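## Task

Plate G51 is partly out of slot 3 of plate hotel H1. Slide it in until it rests against the hotel's rear stop, so that it stays there without the robot touching it, then open the gripper and pull the arm away.

## Robot and tools

Robot: one six-joint arm with a two-finger parallel gripper. The fingers point along the gripper's own +z axis and close along its y axis. end_effector_position is the point midway between the finger pads, roughly 1 cm short of the fingertips. The sim keeps running while the operator thinks and writes.

Frame: all poses are in the scene frame. Its origin lies on the table surface under the arm's base, +z is up, and +y is to the left for someone facing along +x. The base itself may be slightly tilted. The reported hand position can be a little wrong, more so at long reach.

Row format (used by both motion tools): 8 numbers, x, y, z, qw, qx, qy, qz, opening. x, y, z is an absolute gripper position in metres; qw..qz is an absolute orientation quaternion, w first. Both are absolute targets in the scene frame, not offsets. opening runs from -1 (closed) to +1 (fully open, 0.094 m). Resend the wanted quaternion in every row; the reported one may have drifted. A row whose target lies more than 0.6 m from the last reported position along any gripper axis is refused and nothing moves.

execute_actions, argument actions (a list holding at most one item) and optional pictures (boolean):
- [] : no new command; returns the current state with images.
- [{"rows": [[8 numbers], ...], "steps": n}] : up to 15 rows, n from 8 to 15 control steps of 1/30 s (default 15). One row per step; the last row repeats to fill. The final 8 steps are held back and run while the next reply is being written; the result is taken before them.
- [{"steps": n}] : wait, n up to 300 steps counted from the previous result (thinking time included).
Images come only with an empty list or pictures: true.

move, arguments target (one 8-number row, as above) and speed (m/s, 0.002 to 0.5, default 0.25; rotation capped at double that in rad/s). It drives the gripper in a straight line from its current pose toward the target over 0.5 to 10 s; paths longer than 10 s stop early. The opening is applied at the start. It does not avoid obstacles, the hand may lag, wander or overshoot the speed (especially near full reach). Faster contact hits harder; aiming further beyond the contact point presses harder. The result adds a move: line: done (settled near target), or off_target, moving, held, fault, plus any limits (paced = the sent pose was clipped; held = a check blocked some steps, after which the arm may jump ahead quickly) and the remaining distance to target.

wait, argument seconds (0 to 10): let the scene run with no new command.

zoom_image, arguments camera (cam_high, cam_low or cam_wrist) and region [x0, y0, x1, y1] in pixels from the image's top-left, at most 504 x 504: a sharper crop of that camera's latest image. cam_high and cam_low are 504x504, cam_wrist is a 616x616 fisheye.

finished_scene, argument scene (integer, the current scene's number): ends and grades the current scene for good and brings up the next task. The plate must already be in and stay in. Ending a reply with no tool call ends everything.

Control behaviour: each step, the commanded pose is clipped to at most 70 mm and 16 degrees away from the measured pose, and the arm is driven there by damped inverse kinematics, favouring position over orientation. After an action ends, the arm continues only to the last clipped pose, so far targets need repeated commands; read the pose in each result. Joint friction may leave the hand up to about 31 mm off, and very small commands may not move it at all. The elbow cannot fully straighten.

Result lines: the state gives end_effector_position and end_effector_quat_wxyz. Joint positions and Joint velocities list waist, shoulder, elbow, wrist pitch, wrist yaw, wrist roll (rad, rad/s), then the finger-pad gap (m, m/s). Ranges: waist -2.618 to 3.054, shoulder 0 to 3.142, elbow 0 to 3.142, wrist pitch -1.571 to 1.571, wrist yaw -1.571 to 1.571, wrist roll -2.094 to 2.094. grip_measured is the measured opening on the command scale (may be off by about 1 mm throughout). Holding something requires commanding an opening below grip_measured (about 0.03 lower for a firm grip). "pose unreachable" means the clearance check (which treats the base mount as part of the arm) altered or blocked a command; HELD flags each affected step. "Hand target" appears only when nothing is held back and shows where the controller is now heading. Joint torques are raw drive outputs with offsets and noise, so friction can mimic or mask loads. A FAULT line reports a stop.

Heat: sustained load warms the motors. MOTOR HOT appears from 75 °C; at 90 °C the arm halts for 10 s; at 100 °C motors and gripper let go and the arm drops. Avoid long pressing.

Things to avoid: knocking anything off the table (that ends the scene), fast impacts, hard shoves, dropping parts. Occasional brief disturbances may tug a held part or nudge a loose one. For this job, approach the plate edge slowly, push it home gently, then open and back the gripper away so the plate remains seated on its own.

Each tool is called after "Emit:" by a JSON object that holds its "name" and its "arguments", one argument or row to a line.

## Session

Emit:
{"name": "execute_actions", "arguments": {
  "actions": []
}}

Scene clock: 0.00 s of 7200.00 s.
end_effector_position=(+0.5561, -0.0029, +0.2979) grip_measured=+1.000 end_effector_quat_wxyz=(+0.542, -0.425, +0.701, -0.186)
Joint positions: [-0.346  2.319  1.153  1.029 -0.745 -0.205  0.094]
Joint velocities: [-0.022 -0.007  0.002 -0.022 -0.022  0.007  0.   ]
Joint torques (N m, as the arm reports them, + toward a larger angle): no reading
Hand target: +0.556, -0.003, +0.298; +0.542, -0.425, +0.701, -0.186

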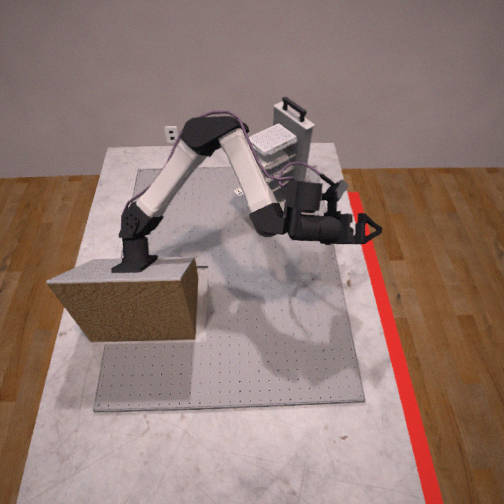

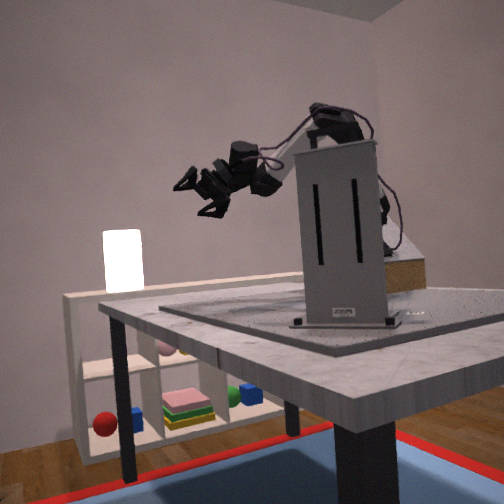

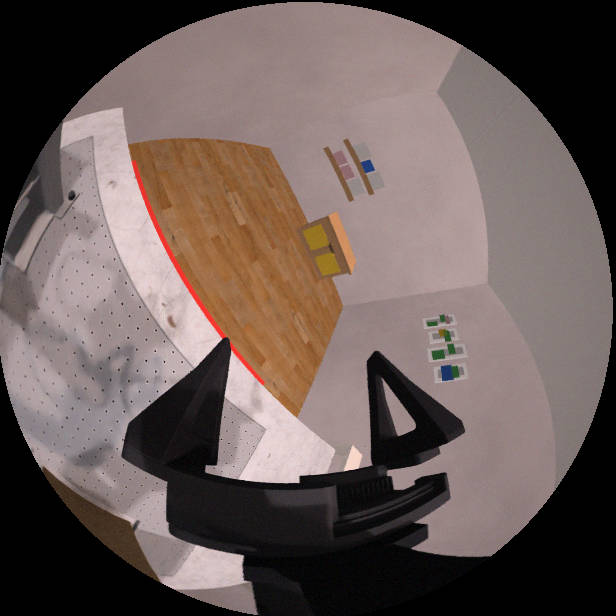

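Emit:
{"name": "move", "arguments": {
  "target": [0.25,0.23,0.26,0.505,-0.288,0.792,0.184,-1],
  "speed": 0.2
}}

Emit:
{"name": "zoom_image", "arguments": {
  "camera": "cam_high",
  "region": [190, 90, 330, 230]
}}

Scene clock: 3.30 s of 7200.00 s.
end_effector_position=(+0.2559, +0.2311, +0.2616) grip_measured=-0.983 end_effector_quat_wxyz=(+0.505, -0.288, +0.793, +0.182)
Joint positions: [-0.076  0.843  0.085  0.927 -0.872  0.704  0.001]
Joint velocities: [-0.007 -0.002 -0.007 -0.037 -0.022  0.007  0.   ]
Joint torques (N m, as the arm reports them, + toward a larger angle): [-0.74 -0.68  5.31  1.43  0.66  0.06]
Hand target: +0.253, +0.232, +0.260; +0.505, -0.289, +0.793, +0.183
Off the commanded pose: 0.006 m, 0 deg.
Kept back: nothing.
move: done

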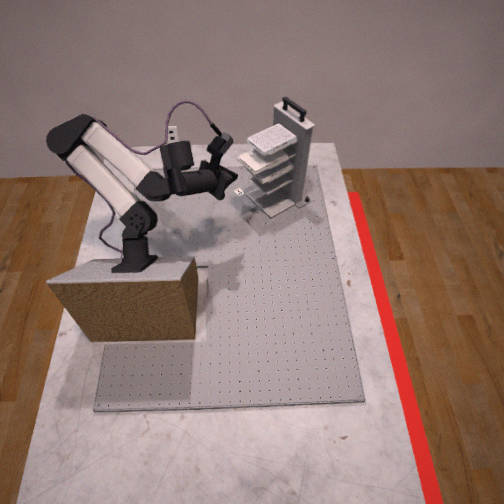

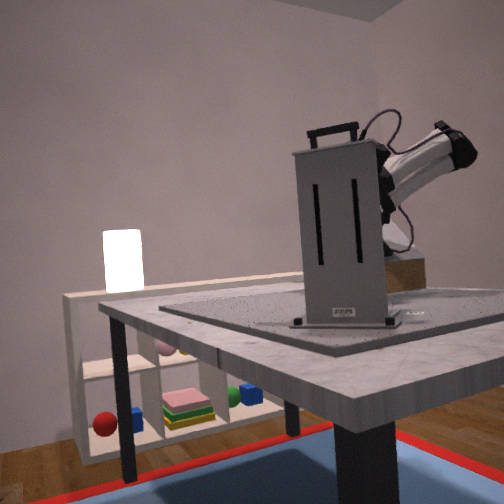

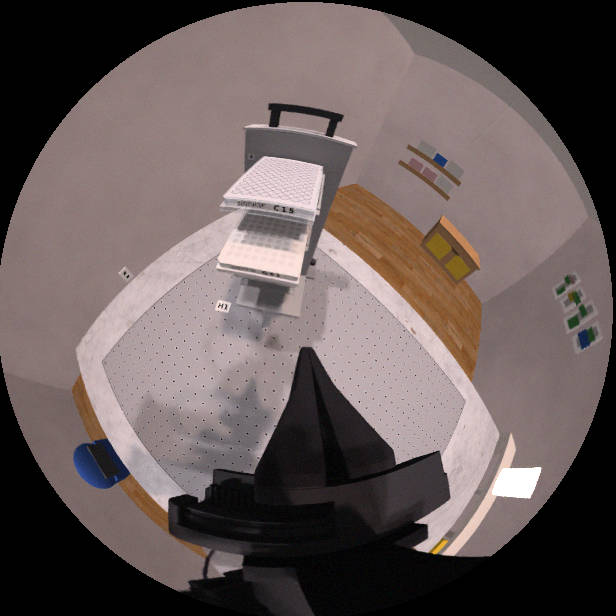

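Region (190, 90, 330, 230) of cam_high's 504x504 image, scaled by 3.600, with more detail than that image has.

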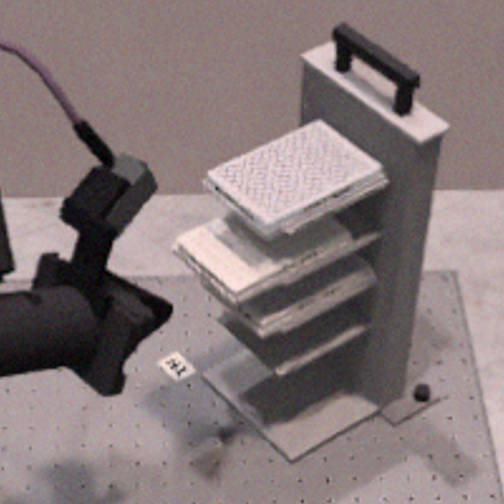

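Emit:
{"name": "move", "arguments": {
  "target": [0.245,0.285,0.225,0.581,-0.239,0.757,0.183,-1],
  "speed": 0.08
}}

Emit:
{"name": "zoom_image", "arguments": {
  "camera": "cam_high",
  "region": [190, 90, 330, 230]
}}

Scene clock: 5.53 s of 7200.00 s.
end_effector_position=(+0.2476, +0.2948, +0.2361) grip_measured=-0.983 end_effector_quat_wxyz=(+0.587, -0.244, +0.748, +0.190)
Joint positions: [ 0.599  0.839  0.085  0.991 -0.037  0.633  0.001]
Joint velocities: [ 0.002  0.002  0.002  0.037 -0.037 -0.007 -0.   ]
Joint torques (N m, as the arm reports them, + toward a larger angle): [-0.47 -0.71  2.54  2.22  0.57  0.04]
Hand target: +0.246, +0.285, +0.225; +0.580, -0.241, +0.757, +0.180
Off the commanded pose: 0.015 m, 2 deg.
Kept back: nothing.
move: off_target

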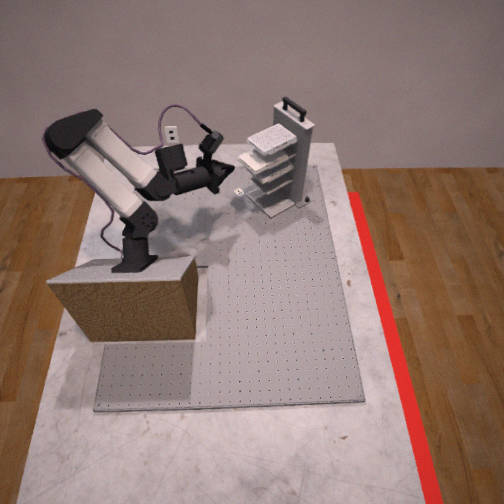

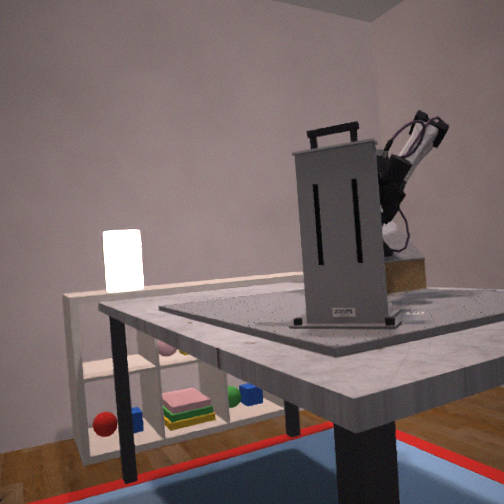

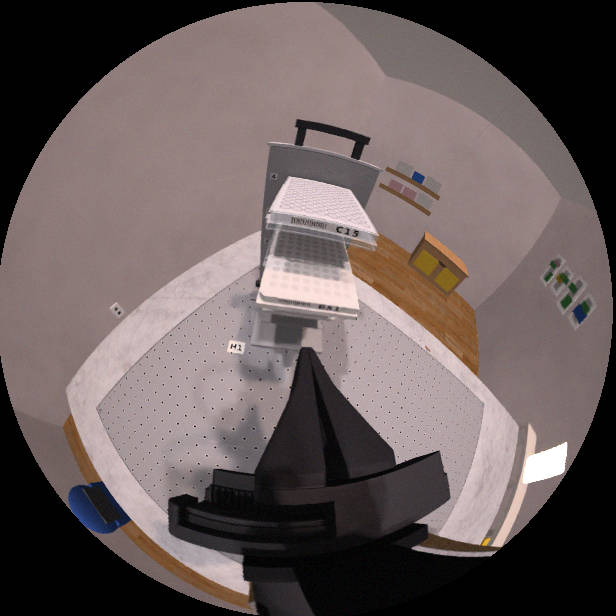

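Region (190, 90, 330, 230) of cam_high's 504x504 image, scaled by 3.600, with more detail than that image has.

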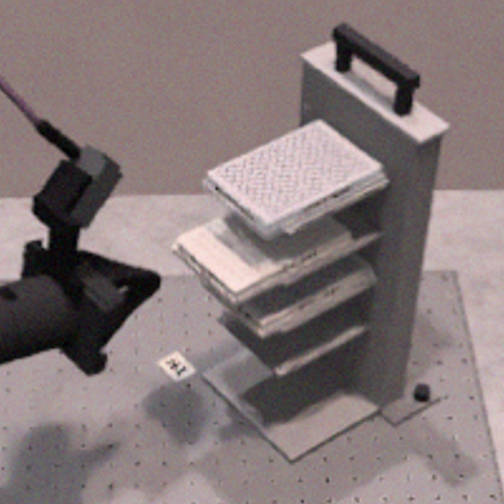

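Emit:
{"name": "move", "arguments": {
  "target": [0.274,0.311,0.228,0.581,-0.239,0.757,0.183,-1],
  "speed": 0.04
}}

Emit:
{"name": "zoom_image", "arguments": {
  "camera": "cam_high",
  "region": [190, 90, 330, 230]
}}

Scene clock: 6.83 s of 7200.00 s.
end_effector_position=(+0.2696, +0.2995, +0.2199) grip_measured=-0.983 end_effector_quat_wxyz=(+0.573, -0.237, +0.766, +0.171)
Joint positions: [ 0.599  1.012  0.161  1.027 -0.037  0.633  0.001]
Joint velocities: [-0.012  0.002 -0.022  0.007 -0.022 -0.095  0.   ]
Joint torques (N m, as the arm reports them, + toward a larger angle): [-2.66 -1.54  7.39  2.21  0.41  0.1 ]
Hand target: +0.273, +0.310, +0.228; +0.581, -0.239, +0.757, +0.183
Off the commanded pose: 0.015 m, 2 deg.
Kept back: nothing.
move: off_target

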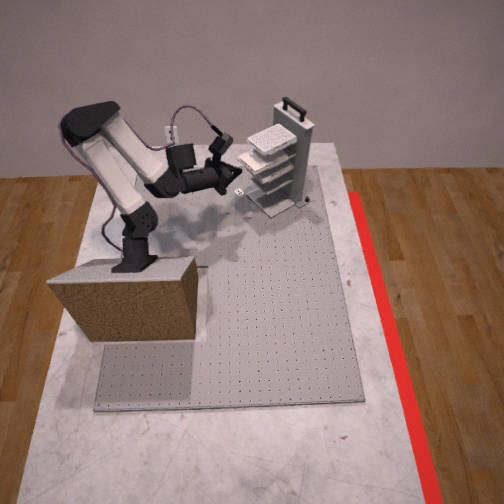

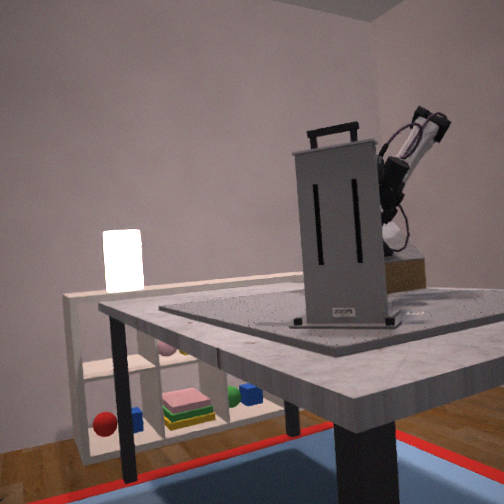

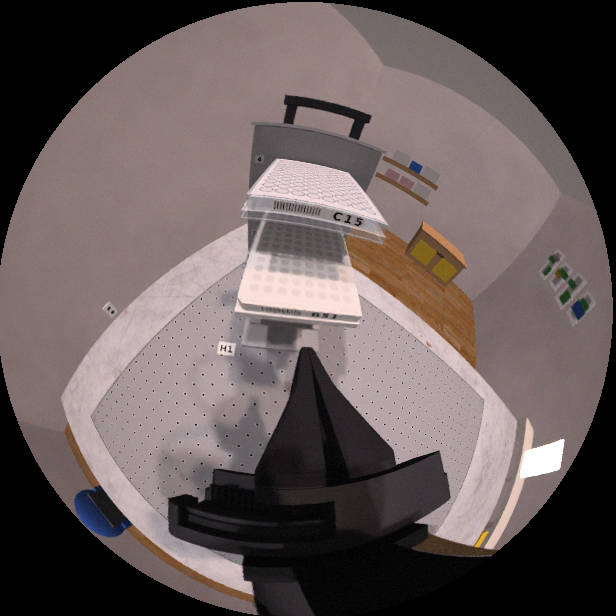

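Region (190, 90, 330, 230) of cam_high's 504x504 image, scaled by 3.600, with more detail than that image has.

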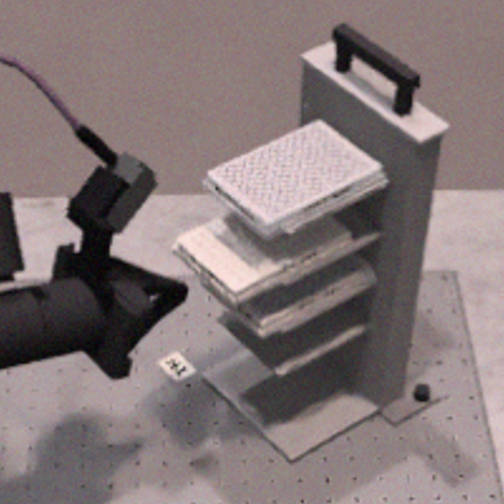

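Emit:
{"name": "move", "arguments": {
  "target": [0.298,0.333,0.232,0.581,-0.239,0.757,0.183,-1],
  "speed": 0.02
}}

Emit:
{"name": "zoom_image", "arguments": {
  "camera": "cam_high",
  "region": [190, 90, 330, 230]
}}

Scene clock: 9.57 s of 7200.00 s.
end_effector_position=(+0.2904, +0.3269, +0.2241) grip_measured=-0.983 end_effector_quat_wxyz=(+0.573, -0.242, +0.762, +0.180)
Joint positions: [ 0.599  1.117  0.288  1.021 -0.049  0.635  0.001]
Joint velocities: [ 0.002  0.012 -0.007 -0.081  0.066 -0.037  0.001]
Joint torques (N m, as the arm reports them, + toward a larger angle): [-4.57 -2.51  7.49  2.04  0.42  0.11]
Hand target: +0.298, +0.332, +0.232; +0.581, -0.239, +0.757, +0.183
Off the commanded pose: 0.012 m, 1 deg.
Kept back: nothing.
move: off_target

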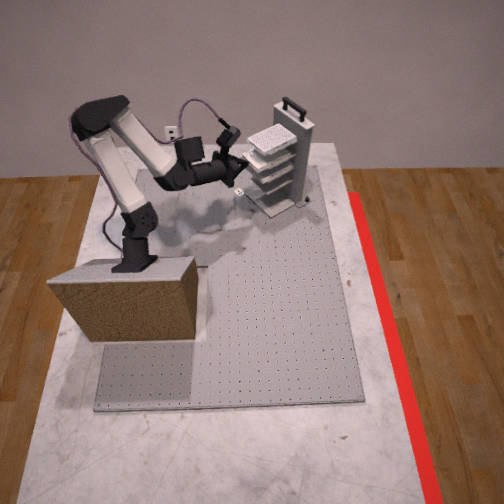

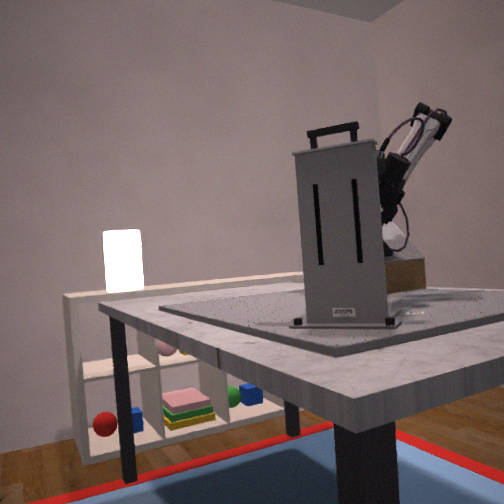

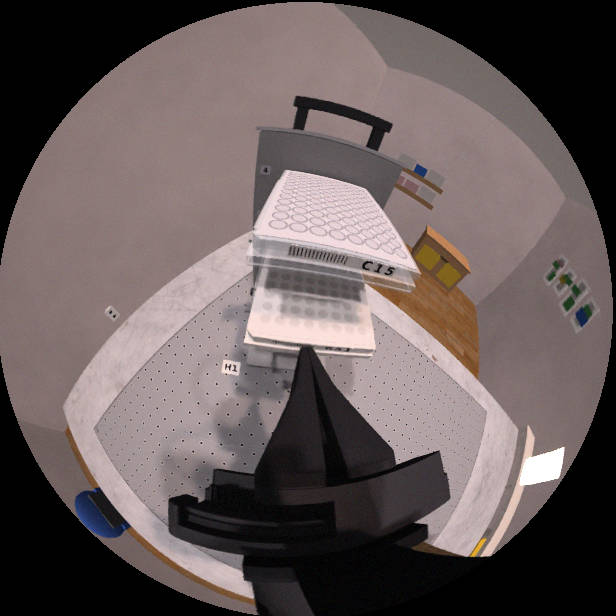

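Region (190, 90, 330, 230) of cam_high's 504x504 image, scaled by 3.600, with more detail than that image has.

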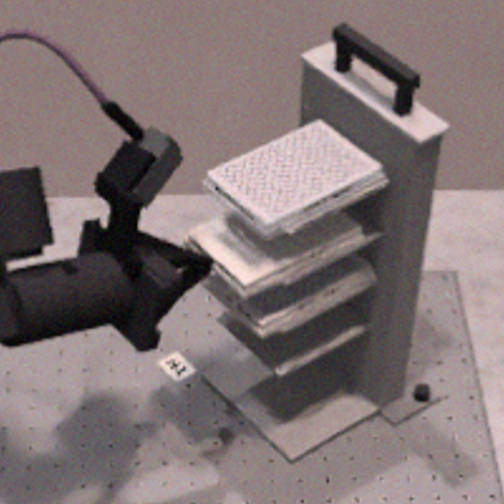

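Emit:
{"name": "move", "arguments": {
  "target": [0.321,0.347,0.232,0.581,-0.239,0.757,0.183,-1],
  "speed": 0.015
}}

Emit:
{"name": "zoom_image", "arguments": {
  "camera": "cam_high",
  "region": [190, 90, 330, 230]
}}

Scene clock: 12.50 s of 7200.00 s.
end_effector_position=(+0.3080, +0.3347, +0.2219) grip_measured=-0.983 end_effector_quat_wxyz=(+0.569, -0.241, +0.766, +0.178)
Joint positions: [ 0.576  1.197  0.359  1.019 -0.076  0.64   0.001]
Joint velocities: [-0.022 -0.002  0.002  0.007 -0.095  0.037 -0.001]
Joint torques (N m, as the arm reports them, + toward a larger angle): [-4.82 -1.8   9.55  2.05  0.52  0.13]
Hand target: +0.320, +0.346, +0.232; +0.581, -0.239, +0.757, +0.183
Off the commanded pose: 0.021 m, 2 deg.
Kept back: nothing.
move: off_target

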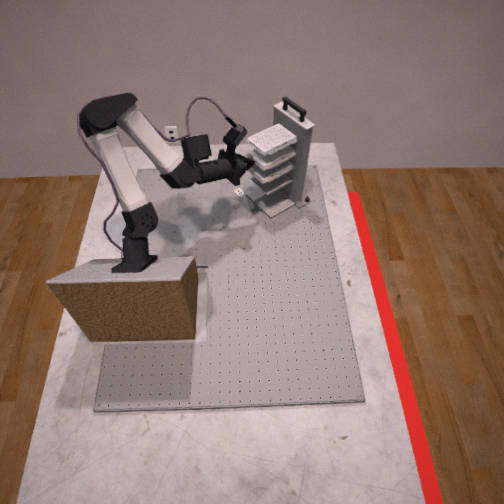

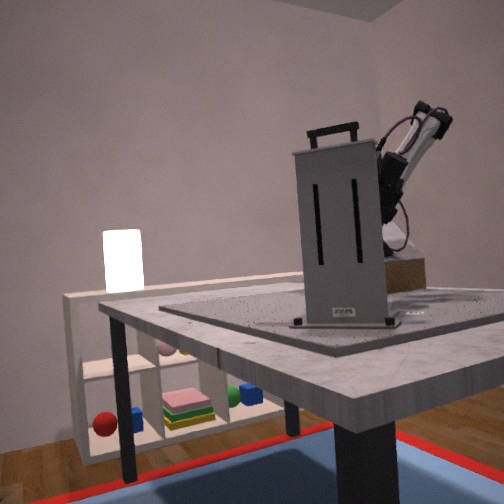

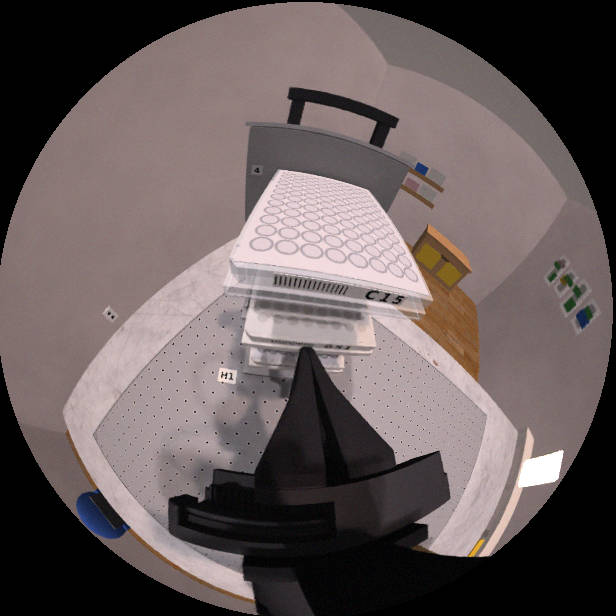

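Region (190, 90, 330, 230) of cam_high's 504x504 image, scaled by 3.600, with more detail than that image has.

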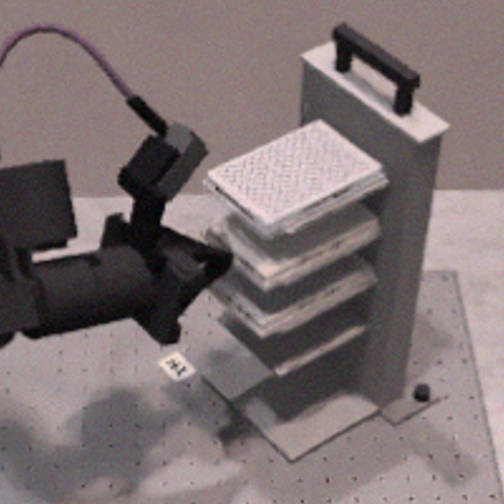

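Emit:
{"name": "move", "arguments": {
  "target": [0.235,0.285,0.24,0.581,-0.239,0.757,0.183,-1],
  "speed": 0.1
}}

Emit:
{"name": "finished_scene", "arguments": {
  "scene": 2
}}

Scene clock: 16.30 s of 7200.00 s.
end_effector_position=(+0.2390, +0.2906, +0.2438) grip_measured=-0.983 end_effector_quat_wxyz=(+0.583, -0.239, +0.755, +0.184)
Joint positions: [ 0.585  0.663  0.09   0.789 -0.049  0.64   0.001]
Joint velocities: [-0.012  0.012 -0.022 -0.051 -0.037  0.037 -0.001]
Joint torques (N m, as the arm reports them, + toward a larger angle): [ 0.   -2.66  4.15  2.04  0.56  0.03]
Hand target: +0.235, +0.286, +0.240; +0.581, -0.239, +0.756, +0.183
Off the commanded pose: 0.008 m, 0 deg.
Kept back: nothing.
move: done

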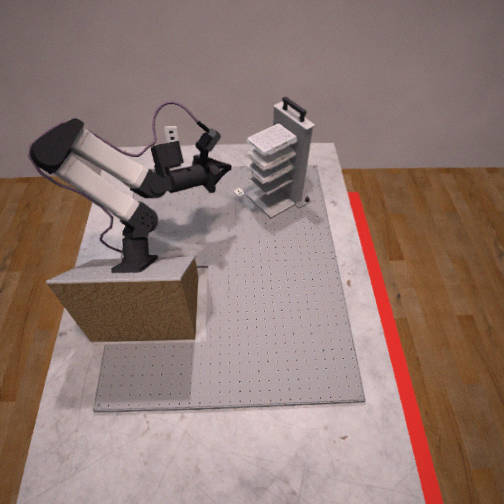

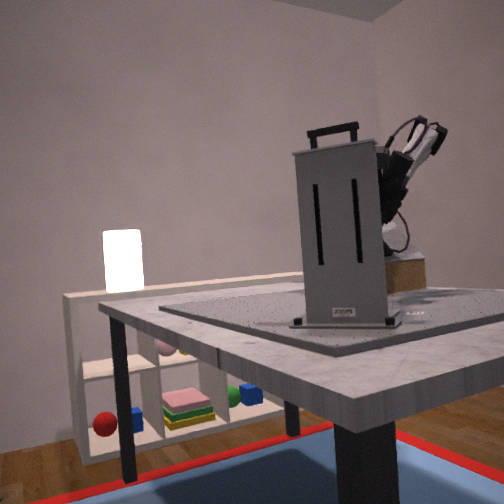

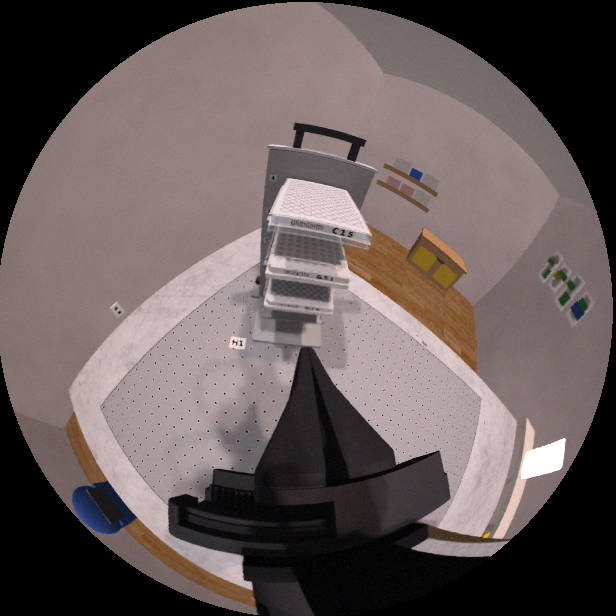

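The scene is finished: the task was done.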